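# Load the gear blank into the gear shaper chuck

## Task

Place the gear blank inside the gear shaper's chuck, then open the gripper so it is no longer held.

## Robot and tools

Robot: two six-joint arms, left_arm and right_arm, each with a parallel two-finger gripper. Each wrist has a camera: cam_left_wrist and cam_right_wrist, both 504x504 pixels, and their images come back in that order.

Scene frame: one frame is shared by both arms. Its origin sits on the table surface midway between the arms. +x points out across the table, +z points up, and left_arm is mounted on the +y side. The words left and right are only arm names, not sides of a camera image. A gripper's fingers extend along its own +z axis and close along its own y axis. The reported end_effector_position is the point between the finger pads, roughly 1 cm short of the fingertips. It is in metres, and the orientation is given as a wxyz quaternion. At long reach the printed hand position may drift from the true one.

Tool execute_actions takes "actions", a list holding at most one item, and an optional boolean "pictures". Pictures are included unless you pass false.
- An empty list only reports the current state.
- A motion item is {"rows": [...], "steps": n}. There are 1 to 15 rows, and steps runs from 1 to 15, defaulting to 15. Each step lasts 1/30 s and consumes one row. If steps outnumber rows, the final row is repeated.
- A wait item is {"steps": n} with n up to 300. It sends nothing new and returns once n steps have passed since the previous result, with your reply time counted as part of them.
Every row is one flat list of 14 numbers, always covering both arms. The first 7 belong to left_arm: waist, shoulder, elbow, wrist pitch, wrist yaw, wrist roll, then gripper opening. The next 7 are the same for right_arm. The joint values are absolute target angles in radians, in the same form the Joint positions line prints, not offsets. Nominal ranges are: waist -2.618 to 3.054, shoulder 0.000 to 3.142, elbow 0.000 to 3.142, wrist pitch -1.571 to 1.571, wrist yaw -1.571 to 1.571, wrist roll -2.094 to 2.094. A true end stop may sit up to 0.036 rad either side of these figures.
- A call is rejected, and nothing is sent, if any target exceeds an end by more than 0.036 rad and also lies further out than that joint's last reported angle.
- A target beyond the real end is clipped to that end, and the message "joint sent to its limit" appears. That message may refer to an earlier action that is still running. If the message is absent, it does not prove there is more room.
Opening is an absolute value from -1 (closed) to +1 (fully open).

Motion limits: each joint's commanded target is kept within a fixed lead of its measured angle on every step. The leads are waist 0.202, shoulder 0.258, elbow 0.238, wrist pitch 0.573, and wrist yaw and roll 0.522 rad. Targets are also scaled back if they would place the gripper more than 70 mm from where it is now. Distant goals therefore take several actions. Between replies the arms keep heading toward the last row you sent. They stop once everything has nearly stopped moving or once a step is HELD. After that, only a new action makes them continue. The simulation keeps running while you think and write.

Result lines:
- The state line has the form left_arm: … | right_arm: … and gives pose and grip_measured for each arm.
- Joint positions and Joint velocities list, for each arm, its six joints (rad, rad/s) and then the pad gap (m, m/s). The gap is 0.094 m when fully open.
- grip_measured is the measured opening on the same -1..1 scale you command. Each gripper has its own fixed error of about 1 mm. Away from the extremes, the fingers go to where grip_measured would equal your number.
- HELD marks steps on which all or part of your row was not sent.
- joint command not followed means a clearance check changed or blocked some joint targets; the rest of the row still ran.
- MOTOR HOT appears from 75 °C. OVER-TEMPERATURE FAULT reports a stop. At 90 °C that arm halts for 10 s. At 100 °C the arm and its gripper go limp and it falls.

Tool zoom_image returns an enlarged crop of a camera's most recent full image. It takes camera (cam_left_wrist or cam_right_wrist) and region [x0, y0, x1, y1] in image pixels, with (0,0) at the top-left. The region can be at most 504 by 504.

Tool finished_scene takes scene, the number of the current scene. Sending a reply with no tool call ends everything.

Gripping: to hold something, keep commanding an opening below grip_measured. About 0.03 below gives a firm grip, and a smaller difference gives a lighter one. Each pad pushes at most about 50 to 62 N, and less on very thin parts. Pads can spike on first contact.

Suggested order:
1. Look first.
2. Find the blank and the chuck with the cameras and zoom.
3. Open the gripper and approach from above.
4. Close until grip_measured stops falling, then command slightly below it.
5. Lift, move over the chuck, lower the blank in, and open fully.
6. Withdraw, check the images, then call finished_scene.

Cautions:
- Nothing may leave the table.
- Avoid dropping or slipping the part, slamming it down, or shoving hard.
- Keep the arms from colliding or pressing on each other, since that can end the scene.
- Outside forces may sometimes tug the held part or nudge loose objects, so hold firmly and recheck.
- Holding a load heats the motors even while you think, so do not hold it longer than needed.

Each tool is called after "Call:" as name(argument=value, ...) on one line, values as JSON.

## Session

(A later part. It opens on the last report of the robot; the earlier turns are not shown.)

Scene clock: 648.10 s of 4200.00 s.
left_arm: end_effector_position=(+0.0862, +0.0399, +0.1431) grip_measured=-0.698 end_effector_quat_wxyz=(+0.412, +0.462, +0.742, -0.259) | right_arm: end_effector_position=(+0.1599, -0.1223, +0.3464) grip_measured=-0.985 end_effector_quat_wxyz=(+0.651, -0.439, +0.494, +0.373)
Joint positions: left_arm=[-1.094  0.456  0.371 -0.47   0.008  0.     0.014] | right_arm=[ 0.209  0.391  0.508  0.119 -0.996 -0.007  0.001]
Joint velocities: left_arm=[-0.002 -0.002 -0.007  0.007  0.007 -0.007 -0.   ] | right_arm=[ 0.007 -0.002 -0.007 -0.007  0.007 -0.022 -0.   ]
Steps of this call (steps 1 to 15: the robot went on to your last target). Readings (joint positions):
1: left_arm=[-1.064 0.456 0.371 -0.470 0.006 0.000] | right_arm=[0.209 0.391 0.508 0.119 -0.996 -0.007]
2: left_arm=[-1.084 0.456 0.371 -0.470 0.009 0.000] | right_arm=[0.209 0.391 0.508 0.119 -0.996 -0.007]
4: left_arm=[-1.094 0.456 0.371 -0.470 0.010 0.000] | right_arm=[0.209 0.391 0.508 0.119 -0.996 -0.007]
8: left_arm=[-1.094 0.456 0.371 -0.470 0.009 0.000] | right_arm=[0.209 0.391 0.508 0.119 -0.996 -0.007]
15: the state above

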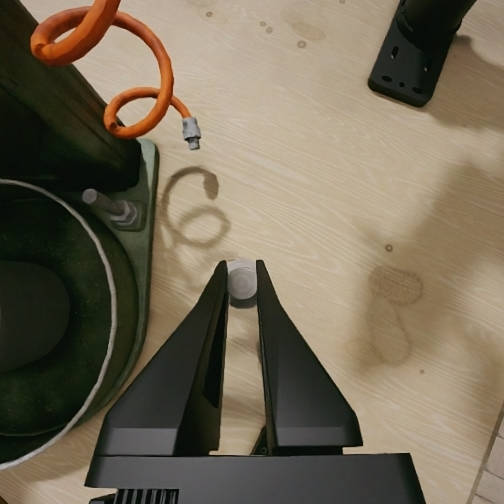

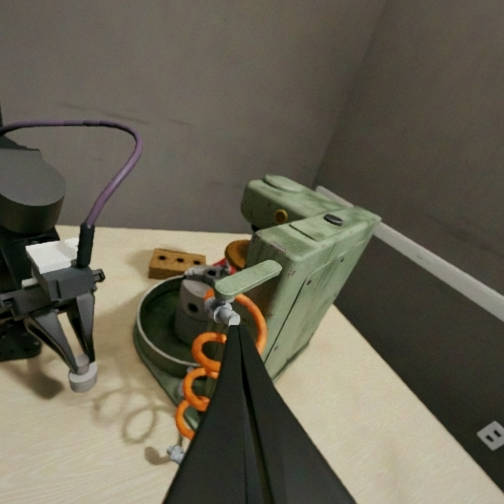

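Call:
execute_actions(actions=[{"rows":[[-1.12,0.50,0.40,-0.41,0,0,-0.75,0.1,0.4,0.5,0.0,-1.2,0,-1],[-1.14,0.55,0.40,-0.35,0,0,-0.75,0.0,0.4,0.5,-0.1,-1.4,0,-1],[-1.16,0.60,0.40,-0.29,0,0,-0.75,-0.1,0.4,0.5,-0.1,-1.5,0,-1],[-1.18,0.65,0.40,-0.23,0,0,-0.75,-0.1,0.4,0.5,-0.1,-1.5,0,-1],[-1.2,0.70,0.39,-0.17,0,0,-0.75,-0.1,0.4,0.5,-0.1,-1.5,0,-1],[-1.22,0.75,0.38,-0.11,0,0,-0.75,-0.1,0.4,0.5,-0.1,-1.5,0,-1],[-1.24,0.80,0.37,-0.05,0,0,-0.75,-0.1,0.4,0.5,-0.1,-1.5,0,-1],[-1.25,0.85,0.36,0.01,0,0,-0.75,-0.1,0.4,0.5,-0.1,-1.5,0,-1],[-1.25,0.90,0.35,0.07,0,0,-0.75,-0.1,0.4,0.5,-0.1,-1.5,0,-1],[-1.25,0.95,0.34,0.13,0,0,-0.75,-0.1,0.4,0.5,-0.1,-1.5,0,-1],[-1.25,1.0,0.33,0.19,0,0,-0.75,-0.1,0.4,0.5,-0.1,-1.5,0,-1],[-1.25,1.05,0.32,0.25,0,0,-0.75,-0.1,0.4,0.5,-0.1,-1.5,0,-1],[-1.25,1.10,0.31,0.31,0,0,-0.75,-0.1,0.4,0.5,-0.1,-1.5,0,-1],[-1.25,1.14,0.30,0.36,0,0,-0.75,-0.1,0.4,0.5,-0.1,-1.5,0,-1],[-1.25,1.17,0.30,0.40,0,0,-0.75,-0.1,0.4,0.5,-0.1,-1.5,0,-1]],"steps":15}], pictures=false)

Call:
execute_actions(actions=[{"steps":20}])

Scene clock: 660.80 s of 4200.00 s.
left_arm: end_effector_position=(+0.0778, -0.0487, +0.0842) grip_measured=-0.698 end_effector_quat_wxyz=(+0.374, +0.522, +0.716, -0.274) | right_arm: end_effector_position=(+0.1364, -0.1381, +0.3113) grip_measured=-0.985 end_effector_quat_wxyz=(+0.551, -0.471, +0.525, +0.445)
Joint positions: left_arm=[-1.244  1.104  0.329  0.167  0.002  0.     0.014] | right_arm=[-0.091  0.391  0.508 -0.071 -1.472 -0.007  0.001]
Joint velocities: left_arm=[ 0.002  1.194 -0.256  1.37  -0.007 -0.007  0.001] | right_arm=[-0.002 -0.007 -0.002 -0.066 -0.154 -0.095 -0.   ]
Steps of this call (steps 1 to 15: the robot went on to your last target; steps 16 to 90: nothing new was sent; then 9.20 s passed at rest; steps 91 to 105: all 15 steps of this action). Readings (joint positions):
91: left_arm=[-1.098 0.461 0.371 -0.467 0.006 0.000] | right_arm=[0.187 0.391 0.508 0.109 -1.031 -0.007]
92: left_arm=[-1.108 0.479 0.371 -0.452 0.004 0.000] | right_arm=[0.132 0.391 0.508 0.082 -1.101 -0.007]
94: left_arm=[-1.141 0.557 0.371 -0.394 0.002 0.000] | right_arm=[-0.010 0.391 0.508 0.018 -1.239 -0.007]
98: left_arm=[-1.220 0.763 0.371 -0.223 0.000 0.000] | right_arm=[-0.090 0.391 0.508 -0.044 -1.386 -0.007]
105: the state above

Scene clock: 661.47 s of 4200.00 s.
left_arm: end_effector_position=(+0.0829, -0.0645, +0.0941) grip_measured=-0.698 end_effector_quat_wxyz=(+0.412, +0.507, +0.695, -0.301) | right_arm: end_effector_position=(+0.1328, -0.1376, +0.3106) grip_measured=-0.985 end_effector_quat_wxyz=(+0.545, -0.475, +0.522, +0.452)
Joint positions: left_arm=[-1.244  1.17   0.302  0.367  0.002  0.     0.014] | right_arm=[-0.091  0.391  0.508 -0.078 -1.492 -0.007  0.001]
Joint velocities: left_arm=[-0.012 -0.012  0.002 -0.051 -0.037  0.037 -0.   ] | right_arm=[-0.027  0.007 -0.007 -0.037  0.007  0.081  0.   ]
Steps of this call (steps 1 to 20: the robot went on to your last target). Readings (joint positions):
1: left_arm=[-1.244 1.138 0.321 0.205 0.002 0.000] | right_arm=[-0.091 0.391 0.508 -0.073 -1.476 -0.007]
2: left_arm=[-1.244 1.158 0.313 0.232 0.002 0.000] | right_arm=[-0.091 0.391 0.508 -0.074 -1.479 -0.007]
4: left_arm=[-1.244 1.170 0.303 0.266 0.002 0.000] | right_arm=[-0.091 0.391 0.508 -0.076 -1.484 -0.007]
8: left_arm=[-1.244 1.170 0.302 0.328 0.002 0.000] | right_arm=[-0.091 0.391 0.508 -0.077 -1.489 -0.007]
20: the state above

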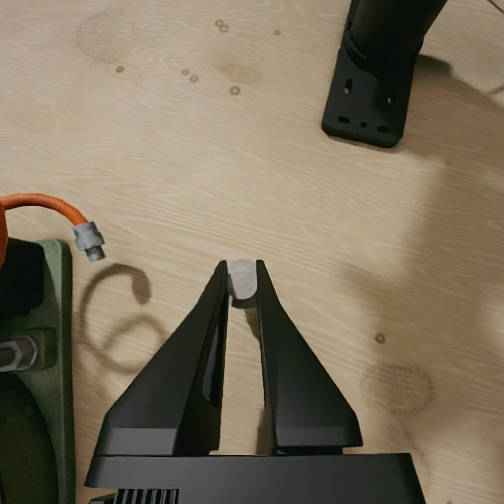

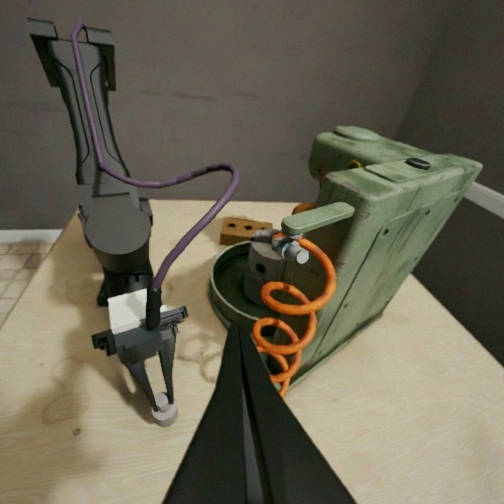

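Call:
execute_actions(actions=[{"rows":[[-1.25,1.18,0.29,0.43,0,0,-0.75,-0.1,0.4,0.5,-0.1,-1.5,0,-1],[-1.25,1.195,0.28,0.46,0,0,-0.75,-0.1,0.4,0.5,-0.1,-1.5,0,-1],[-1.25,1.21,0.27,0.49,0,0,-0.75,-0.1,0.4,0.5,-0.1,-1.5,0,-1],[-1.25,1.225,0.26,0.52,0,0,-0.75,-0.1,0.4,0.5,-0.1,-1.5,0,-1],[-1.25,1.24,0.25,0.55,0,0,-0.75,-0.1,0.4,0.5,-0.1,-1.5,0,-1],[-1.25,1.255,0.24,0.58,0,0,-0.75,-0.1,0.4,0.5,-0.1,-1.5,0,-1],[-1.25,1.27,0.235,0.61,0,0,-0.75,-0.1,0.4,0.5,-0.1,-1.5,0,-1],[-1.25,1.285,0.23,0.64,0,0,-0.75,-0.1,0.4,0.5,-0.1,-1.5,0,-1],[-1.25,1.30,0.22,0.665,0,0,-0.75,-0.1,0.4,0.5,-0.1,-1.5,0,-1],[-1.25,1.31,0.215,0.665,0,0,-0.75,-0.1,0.4,0.5,-0.1,-1.5,0,-1],[-1.25,1.32,0.21,0.665,0,0,-0.75,-0.1,0.4,0.5,-0.1,-1.5,0,-1],[-1.25,1.33,0.205,0.665,0,0,-0.75,-0.1,0.4,0.5,-0.1,-1.5,0,-1],[-1.25,1.336,0.20,0.665,0,0,-0.75,-0.1,0.4,0.5,-0.1,-1.5,0,-1]],"steps":15}], pictures=false)

Call:
execute_actions(actions=[{"steps":15}])

Scene clock: 676.57 s of 4200.00 s.
left_arm: end_effector_position=(+0.0816, -0.0606, +0.0600) grip_measured=-0.698 end_effector_quat_wxyz=(+0.408, +0.508, +0.697, -0.298) | right_arm: end_effector_position=(+0.1327, -0.1375, +0.3106) grip_measured=-0.985 end_effector_quat_wxyz=(+0.545, -0.475, +0.522, +0.452)
Joint positions: left_arm=[-1.244  1.325  0.214  0.599  0.002  0.     0.014] | right_arm=[-0.091  0.391  0.508 -0.078 -1.493 -0.007  0.001]
Joint velocities: left_arm=[-0.002  0.085 -0.081  0.081  0.022 -0.007 -0.001] | right_arm=[-0.007 -0.017  0.007  0.022 -0.022  0.037  0.   ]
Steps of this call (steps 1 to 15: the robot went on to your last target; steps 16 to 90: nothing new was sent; then 11.60 s passed at rest; steps 91 to 105: all 15 steps of this action). Readings (joint positions):
91: left_arm=[-1.244 1.170 0.302 0.370 0.002 0.000] | right_arm=[-0.091 0.391 0.508 -0.078 -1.493 -0.007]
92: left_arm=[-1.244 1.172 0.300 0.380 0.002 0.000] | right_arm=[-0.091 0.391 0.508 -0.078 -1.493 -0.007]
94: left_arm=[-1.244 1.189 0.293 0.420 0.002 0.000] | right_arm=[-0.091 0.391 0.508 -0.078 -1.493 -0.007]
98: left_arm=[-1.244 1.249 0.259 0.514 0.002 0.000] | right_arm=[-0.091 0.391 0.508 -0.078 -1.493 -0.007]
105: the state above

Scene clock: 677.07 s of 4200.00 s.
left_arm: end_effector_position=(+0.0824, -0.0631, +0.0650) grip_measured=-0.698 end_effector_quat_wxyz=(+0.417, +0.504, +0.692, -0.305) | right_arm: end_effector_position=(+0.1327, -0.1375, +0.3106) grip_measured=-0.985 end_effector_quat_wxyz=(+0.545, -0.475, +0.522, +0.452)
Joint positions: left_arm=[-1.244  1.327  0.21   0.632  0.002  0.     0.014] | right_arm=[-0.091  0.391  0.508 -0.078 -1.493 -0.007  0.001]
Joint velocities: left_arm=[-0.007 -0.002  0.012 -0.022 -0.022  0.022  0.   ] | right_arm=[-0.017 -0.002  0.012 -0.066 -0.081 -0.066 -0.002]
Steps of this call (steps 1 to 15: the robot went on to your last target). Readings (joint positions):
1: left_arm=[-1.244 1.327 0.212 0.602 0.002 0.000] | right_arm=[-0.091 0.391 0.508 -0.078 -1.493 -0.007]
2: left_arm=[-1.244 1.327 0.210 0.605 0.002 0.000] | right_arm=[-0.091 0.391 0.508 -0.078 -1.493 -0.007]
4: left_arm=[-1.244 1.327 0.210 0.613 0.002 0.000] | right_arm=[-0.091 0.391 0.508 -0.078 -1.493 -0.007]
8: left_arm=[-1.244 1.327 0.210 0.627 0.002 0.000] | right_arm=[-0.091 0.391 0.508 -0.078 -1.493 -0.007]
15: the state above

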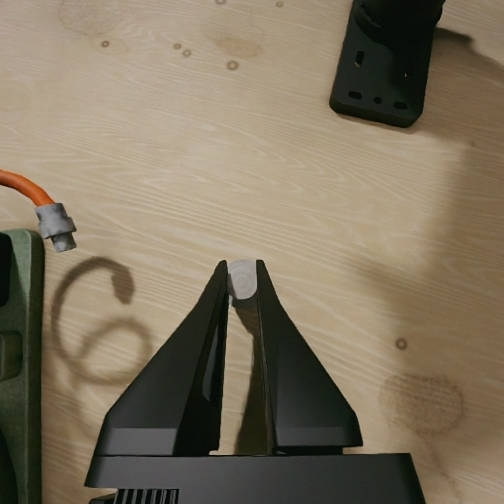

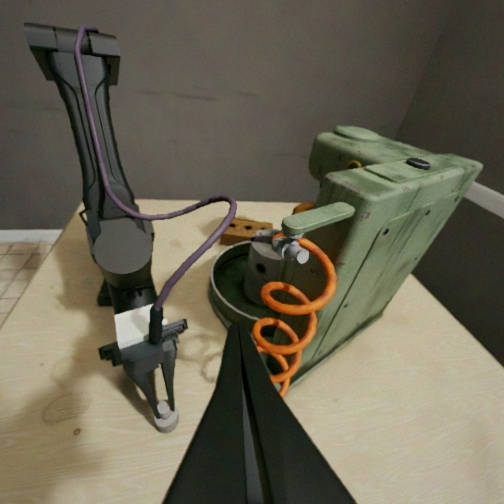

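Lower via shoulder until contact.

Call:
execute_actions(actions=[{"rows":[[-1.25,1.342,0.20,0.665,0,0,-0.75,-0.1,0.4,0.5,-0.1,-1.5,0,-1],[-1.25,1.348,0.20,0.665,0,0,-0.75,-0.1,0.4,0.5,-0.1,-1.5,0,-1],[-1.25,1.354,0.20,0.665,0,0,-0.75,-0.1,0.4,0.5,-0.1,-1.5,0,-1],[-1.25,1.360,0.20,0.665,0,0,-0.75,-0.1,0.4,0.5,-0.1,-1.5,0,-1],[-1.25,1.366,0.20,0.665,0,0,-0.75,-0.1,0.4,0.5,-0.1,-1.5,0,-1],[-1.25,1.372,0.20,0.665,0,0,-0.75,-0.1,0.4,0.5,-0.1,-1.5,0,-1],[-1.25,1.378,0.20,0.665,0,0,-0.75,-0.1,0.4,0.5,-0.1,-1.5,0,-1],[-1.25,1.384,0.20,0.665,0,0,-0.75,-0.1,0.4,0.5,-0.1,-1.5,0,-1]],"steps":15}], pictures=false)

Scene clock: 686.70 s of 4200.00 s.
left_arm: end_effector_position=(+0.0826, -0.0634, +0.0572) grip_measured=-0.698 end_effector_quat_wxyz=(+0.411, +0.507, +0.696, -0.300) | right_arm: end_effector_position=(+0.1327, -0.1375, +0.3106) grip_measured=-0.985 end_effector_quat_wxyz=(+0.545, -0.475, +0.522, +0.452)
Joint positions: left_arm=[-1.244  1.368  0.21   0.655  0.002  0.     0.014] | right_arm=[-0.091  0.391  0.508 -0.078 -1.493 -0.007  0.001]
Joint velocities: left_arm=[-0.002  0.002 -0.007  0.007 -0.007 -0.007 -0.001] | right_arm=[-0.017 -0.012  0.002 -0.095  0.022 -0.022  0.   ]
Steps of this call (steps 1 to 15: the robot went on to your last target; steps 16 to 90: nothing new was sent; then 6.13 s passed at rest; steps 91 to 105: all 15 steps of this action). Readings (joint positions):
91: left_arm=[-1.244 1.327 0.210 0.632 0.002 0.000] | right_arm=[-0.091 0.391 0.508 -0.078 -1.493 -0.007]
92: left_arm=[-1.244 1.327 0.210 0.632 0.002 0.000] | right_arm=[-0.091 0.391 0.508 -0.078 -1.493 -0.007]
94: left_arm=[-1.244 1.335 0.210 0.637 0.002 0.000] | right_arm=[-0.091 0.391 0.508 -0.078 -1.493 -0.007]
98: left_arm=[-1.244 1.362 0.210 0.644 0.002 0.000] | right_arm=[-0.091 0.391 0.508 -0.078 -1.493 -0.007]
105: the state above

Call:
execute_actions(actions=[{"rows":[[-1.25,1.36,0.20,0.65,0,0,-0.715,-0.1,0.4,0.5,-0.1,-1.5,0,-1],[-1.25,1.34,0.20,0.63,0,0,-0.715,-0.1,0.4,0.5,-0.1,-1.5,0,-1],[-1.25,1.325,0.20,0.61,0,0,-0.715,-0.1,0.4,0.5,-0.1,-1.5,0,-1],[-1.25,1.31,0.20,0.59,0,0,-0.715,-0.1,0.4,0.5,-0.1,-1.5,0,-1],[-1.25,1.295,0.20,0.57,0,0,-0.715,-0.1,0.4,0.5,-0.1,-1.5,0,-1],[-1.25,1.28,0.20,0.55,0,0,-0.715,-0.1,0.4,0.5,-0.1,-1.5,0,-1],[-1.25,1.265,0.20,0.53,0,0,-0.715,-0.1,0.4,0.5,-0.1,-1.5,0,-1],[-1.25,1.25,0.20,0.51,0,0,-0.715,-0.1,0.4,0.5,-0.1,-1.5,0,-1],[-1.25,1.235,0.20,0.49,0,0,-0.715,-0.1,0.4,0.5,-0.1,-1.5,0,-1],[-1.25,1.22,0.20,0.47,0,0,-0.715,-0.1,0.4,0.5,-0.1,-1.5,0,-1]],"steps":15}])

Scene clock: 697.60 s of 4200.00 s.
left_arm: end_effector_position=(+0.0785, -0.0508, +0.0596) grip_measured=-0.698 end_effector_quat_wxyz=(+0.396, +0.513, +0.704, -0.289) | right_arm: end_effector_position=(+0.1327, -0.1375, +0.3105) grip_measured=-0.985 end_effector_quat_wxyz=(+0.545, -0.475, +0.523, +0.452)
Joint positions: left_arm=[-1.244  1.246  0.21   0.489  0.002  0.     0.014] | right_arm=[-0.091  0.391  0.508 -0.078 -1.493 -0.007  0.001]
Joint velocities: left_arm=[-0.027  0.002 -0.012 -0.198 -0.081 -0.051  0.   ] | right_arm=[ 0.002  0.002  0.012 -0.037 -0.022 -0.022  0.001]
Steps of this call (steps 1 to 15: the robot went on to your last target; steps 16 to 90: nothing new was sent; then 7.40 s passed at rest; steps 91 to 105: all 15 steps of this action). Readings (joint positions):
91: left_arm=[-1.244 1.368 0.210 0.655 0.002 0.000] | right_arm=[-0.091 0.391 0.508 -0.078 -1.493 -0.007]
92: left_arm=[-1.244 1.368 0.210 0.654 0.002 0.000] | right_arm=[-0.091 0.391 0.508 -0.078 -1.493 -0.007]
94: left_arm=[-1.244 1.355 0.210 0.639 0.002 0.000] | right_arm=[-0.091 0.391 0.508 -0.078 -1.493 -0.007]
98: left_arm=[-1.244 1.301 0.210 0.571 0.002 0.000] | right_arm=[-0.091 0.391 0.508 -0.078 -1.493 -0.007]
105: the state above

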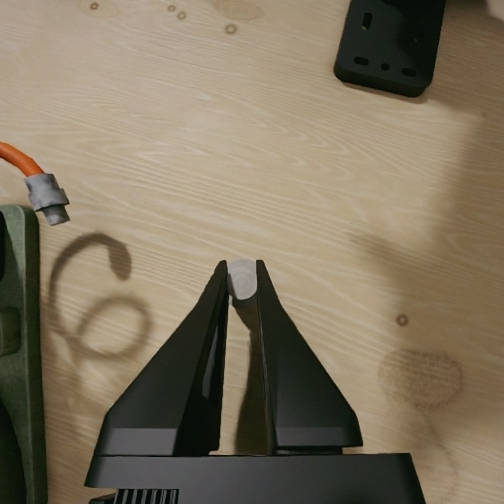

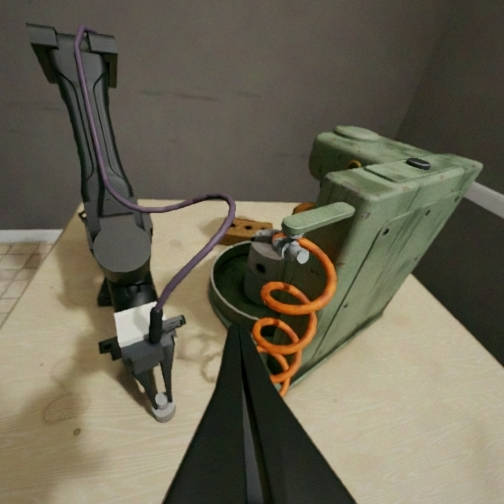

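Call:
execute_actions(actions=[{"rows":[[-1.25,1.235,0.21,0.48,0,0,-0.66,-0.1,0.4,0.5,-0.1,-1.5,0,-1],[-1.25,1.235,0.21,0.48,0,0,-0.5,-0.1,0.4,0.5,-0.1,-1.5,0,-1],[-1.25,1.235,0.21,0.48,0,0,-0.1,-0.1,0.4,0.5,-0.1,-1.5,0,-1]],"steps":15}])

Scene clock: 704.30 s of 4200.00 s.
left_arm: end_effector_position=(+0.0782, -0.0499, +0.0580) grip_measured=-0.102 end_effector_quat_wxyz=(+0.393, +0.514, +0.706, -0.287) | right_arm: end_effector_position=(+0.1327, -0.1375, +0.3105) grip_measured=-0.985 end_effector_quat_wxyz=(+0.545, -0.475, +0.523, +0.452)
Joint positions: left_arm=[-1.244  1.246  0.21   0.481  0.002  0.     0.042] | right_arm=[-0.091  0.391  0.508 -0.078 -1.493 -0.007  0.001]
Joint velocities: left_arm=[-0.007  0.002  0.007 -0.051 -0.066 -0.051  0.001] | right_arm=[-0.007  0.012  0.012  0.007  0.022  0.066 -0.   ]
Steps of this call (steps 1 to 30: the robot went on to your last target; steps 31 to 90: nothing new was sent; then 3.20 s passed at rest; steps 91 to 105: all 15 steps of this action). Readings (joint positions):
91: left_arm=[-1.244 1.246 0.210 0.479 0.002 0.000] | right_arm=[-0.091 0.391 0.508 -0.078 -1.493 -0.007]
92: left_arm=[-1.244 1.246 0.210 0.479 0.002 0.000] | right_arm=[-0.091 0.391 0.508 -0.078 -1.493 -0.007]
94: left_arm=[-1.244 1.246 0.210 0.480 0.002 0.000] | right_arm=[-0.091 0.391 0.508 -0.078 -1.493 -0.007]
98: left_arm=[-1.244 1.246 0.210 0.481 0.002 0.000] | right_arm=[-0.091 0.391 0.508 -0.078 -1.493 -0.007]
105: the state above

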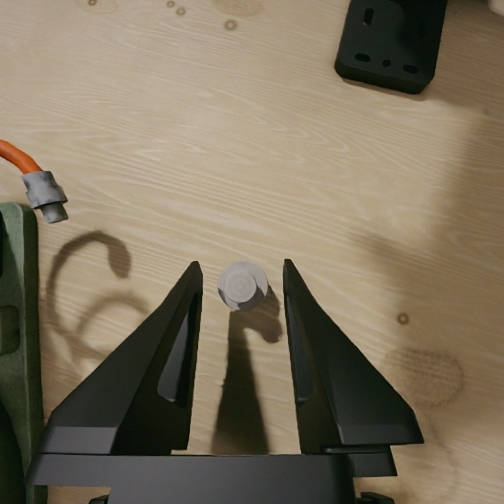

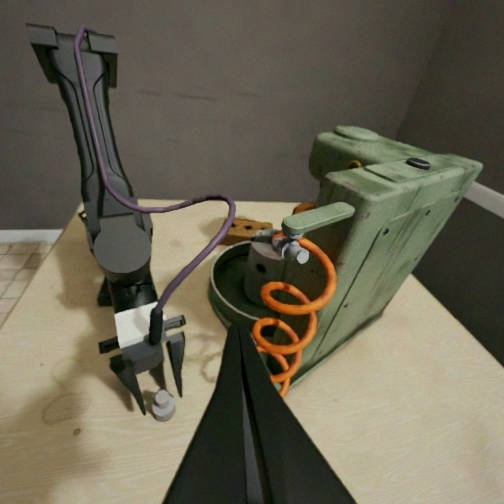

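Call:
execute_actions(actions=[{"rows":[[-1.25,1.25,0.3,0.45,0,0,-0.1,-0.25,0.4,0.5,-0.1,-1.1,0,-1],[-1.25,1.25,0.4,0.38,0,0,-0.1,-0.4,0.4,0.5,-0.1,-0.7,0,-1],[-1.25,1.27,0.5,0.3,0,0,-0.1,-0.55,0.4,0.5,-0.1,-0.3,0,-1],[-1.25,1.3,0.6,0.2,0,0,-0.1,-0.6,0.4,0.5,-0.1,0,0,-1],[-1.25,1.33,0.7,0.1,0,0,-0.1,-0.6,0.4,0.5,-0.1,0,0,-1],[-1.25,1.36,0.8,0.0,0,0,-0.1,-0.6,0.4,0.5,-0.1,0,0,-1],[-1.25,1.4,0.9,-0.1,0,0,-0.1,-0.6,0.4,0.5,-0.1,0,0,-1],[-1.25,1.44,1.0,-0.25,0,0,-0.1,-0.6,0.4,0.5,-0.1,0,0,-1],[-1.25,1.48,1.1,-0.4,0,0,-0.1,-0.6,0.4,0.5,-0.1,0,0,-1],[-1.25,1.5,1.2,-0.55,0,0,-0.1,-0.6,0.4,0.5,-0.1,0,0,-1],[-1.25,1.5,1.3,-0.7,0,0,-0.1,-0.6,0.4,0.5,-0.1,0,0,-1]],"steps":15}], pictures=false)

Call:
execute_actions(actions=[{"steps":20}], pictures=false)

Call:
execute_actions(actions=[{"rows":[[-1.25,1.55,1.36,-0.8,0,0,-0.1,-0.6,0.4,0.5,-0.1,0,0,-1],[-1.25,1.6,1.42,-0.9,0,0,-0.1,-0.6,0.4,0.5,-0.1,0,0,-1],[-1.25,1.65,1.48,-1.0,0,0,-0.1,-0.6,0.4,0.5,-0.1,0,0,-1],[-1.25,1.7,1.54,-1.1,0,0,-0.1,-0.6,0.4,0.5,-0.1,0,0,-1],[-1.25,1.75,1.6,-1.2,0,0,-0.1,-0.6,0.4,0.5,-0.1,0,0,-1],[-1.25,1.8,1.65,-1.3,0,0,-0.1,-0.6,0.4,0.5,-0.1,0,0,-1],[-1.25,1.85,1.7,-1.4,0,0,-0.1,-0.6,0.4,0.5,-0.1,0,0,-1],[-1.25,1.9,1.75,-1.5,0,0,-0.1,-0.6,0.4,0.5,-0.1,0,0,-1],[-1.25,1.95,1.8,-1.55,0,0,-0.1,-0.6,0.4,0.5,-0.1,0,0,-1],[-1.25,2.0,1.82,-1.55,0,0,-0.1,-0.6,0.4,0.5,-0.1,0,0,-1]],"steps":15}], pictures=false)

Call:
execute_actions(actions=[{"steps":20}])

Scene clock: 729.47 s of 4200.00 s.
left_arm: end_effector_position=(+0.1134, -0.1588, +0.2050) grip_measured=-0.102 end_effector_quat_wxyz=(+0.325, +0.539, +0.740, -0.237) | right_arm: end_effector_position=(+0.2628, -0.4150, +0.3150) grip_measured=-0.985 end_effector_quat_wxyz=(+0.706, +0.118, +0.686, -0.131)
Joint positions: left_arm=[-1.244  1.507  1.231 -0.467  0.002  0.     0.042] | right_arm=[-0.593  0.391  0.508 -0.085 -0.21  -0.007  0.001]
Joint velocities: left_arm=[ 0.007 -0.066  1.258 -1.004 -0.022  0.051  0.001] | right_arm=[ 0.007 -0.032 -0.027 -0.051  1.399 -0.066 -0.   ]
Steps of this call (steps 1 to 15: the robot went on to your last target; steps 16 to 90: nothing new was sent; then 21.67 s passed at rest; steps 91 to 105: all 15 steps of this action). Readings (joint positions):
91: left_arm=[-1.244 1.246 0.218 0.472 0.002 0.000] | right_arm=[-0.119 0.391 0.508 -0.079 -1.447 -0.007]
92: left_arm=[-1.244 1.246 0.246 0.438 0.002 0.000] | right_arm=[-0.181 0.391 0.508 -0.078 -1.364 -0.007]
94: left_arm=[-1.244 1.264 0.363 0.348 0.002 0.000] | right_arm=[-0.314 0.391 0.508 -0.082 -1.187 -0.007]
98: left_arm=[-1.244 1.362 0.695 0.120 0.002 0.000] | right_arm=[-0.545 0.391 0.508 -0.084 -0.823 -0.007]
105: the state above

Scene clock: 730.13 s of 4200.00 s.
left_arm: end_effector_position=(+0.1052, -0.1333, +0.2024) grip_measured=-0.102 end_effector_quat_wxyz=(+0.275, +0.553, +0.760, -0.202) | right_arm: end_effector_position=(+0.2472, -0.4470, +0.3151) grip_measured=-0.985 end_effector_quat_wxyz=(+0.690, +0.188, +0.670, -0.199)
Joint positions: left_arm=[-1.244  1.495  1.299 -0.678  0.002  0.     0.042] | right_arm=[-0.593  0.391  0.508 -0.085 -0.01  -0.007  0.001]
Joint velocities: left_arm=[ 0.007 -0.007  0.007  0.007 -0.037 -0.022  0.   ] | right_arm=[-0.007  0.017 -0.007 -0.007 -0.037  0.081  0.   ]
Steps of this call (steps 1 to 20: the robot went on to your last target). Readings (joint positions):
1: left_arm=[-1.244 1.503 1.266 -0.496 0.002 0.000] | right_arm=[-0.593 0.391 0.508 -0.085 -0.168 -0.007]
2: left_arm=[-1.244 1.499 1.287 -0.517 0.002 0.000] | right_arm=[-0.593 0.391 0.508 -0.085 -0.135 -0.007]
4: left_arm=[-1.244 1.494 1.299 -0.554 0.002 0.000] | right_arm=[-0.593 0.391 0.508 -0.085 -0.087 -0.007]
8: left_arm=[-1.244 1.495 1.299 -0.634 0.002 0.000] | right_arm=[-0.593 0.391 0.508 -0.085 -0.039 -0.007]
20: the state above

Scene clock: 730.63 s of 4200.00 s.
left_arm: end_effector_position=(+0.0894, -0.0846, +0.1123) grip_measured=-0.102 end_effector_quat_wxyz=(-0.042, +0.588, +0.807, +0.029) | right_arm: end_effector_position=(+0.2470, -0.4473, +0.3151) grip_measured=-0.985 end_effector_quat_wxyz=(+0.690, +0.189, +0.670, -0.199)
Joint positions: left_arm=[-1.244  2.015  1.784 -1.442  0.002  0.     0.042] | right_arm=[-0.593  0.391  0.508 -0.085 -0.008 -0.007  0.001]
Joint velocities: left_arm=[ 0.007  0.139  0.007 -0.755  0.022  0.051  0.   ] | right_arm=[-0.002 -0.002  0.007 -0.022  0.022  0.022  0.   ]
Steps of this call (steps 1 to 15: all 15 steps of this action). Readings (joint positions):
1: left_arm=[-1.244 1.501 1.308 -0.695 0.002 0.000] | right_arm=[-0.593 0.391 0.508 -0.085 -0.009 -0.007]
2: left_arm=[-1.244 1.518 1.333 -0.735 0.002 0.000] | right_arm=[-0.593 0.391 0.508 -0.085 -0.009 -0.007]
4: left_arm=[-1.244 1.591 1.429 -0.845 0.002 0.000] | right_arm=[-0.593 0.391 0.508 -0.085 -0.008 -0.007]
8: left_arm=[-1.244 1.794 1.658 -1.121 0.002 0.000] | right_arm=[-0.593 0.391 0.508 -0.085 -0.008 -0.007]
15: the state above

Scene clock: 731.30 s of 4200.00 s.
left_arm: end_effector_position=(+0.0824, -0.0628, +0.1173) grip_measured=-0.102 end_effector_quat_wxyz=(-0.079, +0.586, +0.805, +0.057) | right_arm: end_effector_position=(+0.2470, -0.4473, +0.3151) grip_measured=-0.985 end_effector_quat_wxyz=(+0.690, +0.189, +0.670, -0.199)
Joint positions: left_arm=[-1.244  2.015  1.791 -1.542  0.002  0.     0.042] | right_arm=[-0.593  0.391  0.508 -0.085 -0.008 -0.007  0.001]
Joint velocities: left_arm=[ 0.002 -0.017 -0.012  0.081 -0.037 -0.037 -0.001] | right_arm=[-0.007  0.002  0.017  0.007  0.037  0.066 -0.001]
Steps of this call (steps 1 to 20: the robot went on to your last target). Readings (joint positions):
1: left_arm=[-1.244 2.016 1.784 -1.463 0.002 0.000] | right_arm=[-0.593 0.391 0.508 -0.085 -0.008 -0.007]
2: left_arm=[-1.244 2.016 1.784 -1.480 0.002 0.000] | right_arm=[-0.593 0.391 0.508 -0.085 -0.008 -0.007]
4: left_arm=[-1.244 2.015 1.789 -1.506 0.002 0.000] | right_arm=[-0.593 0.391 0.508 -0.085 -0.008 -0.007]
8: left_arm=[-1.244 2.015 1.791 -1.529 0.002 0.000] | right_arm=[-0.593 0.391 0.508 -0.085 -0.008 -0.007]
20: the state above

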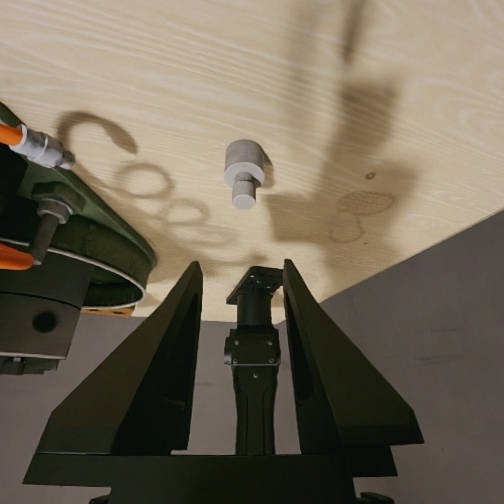

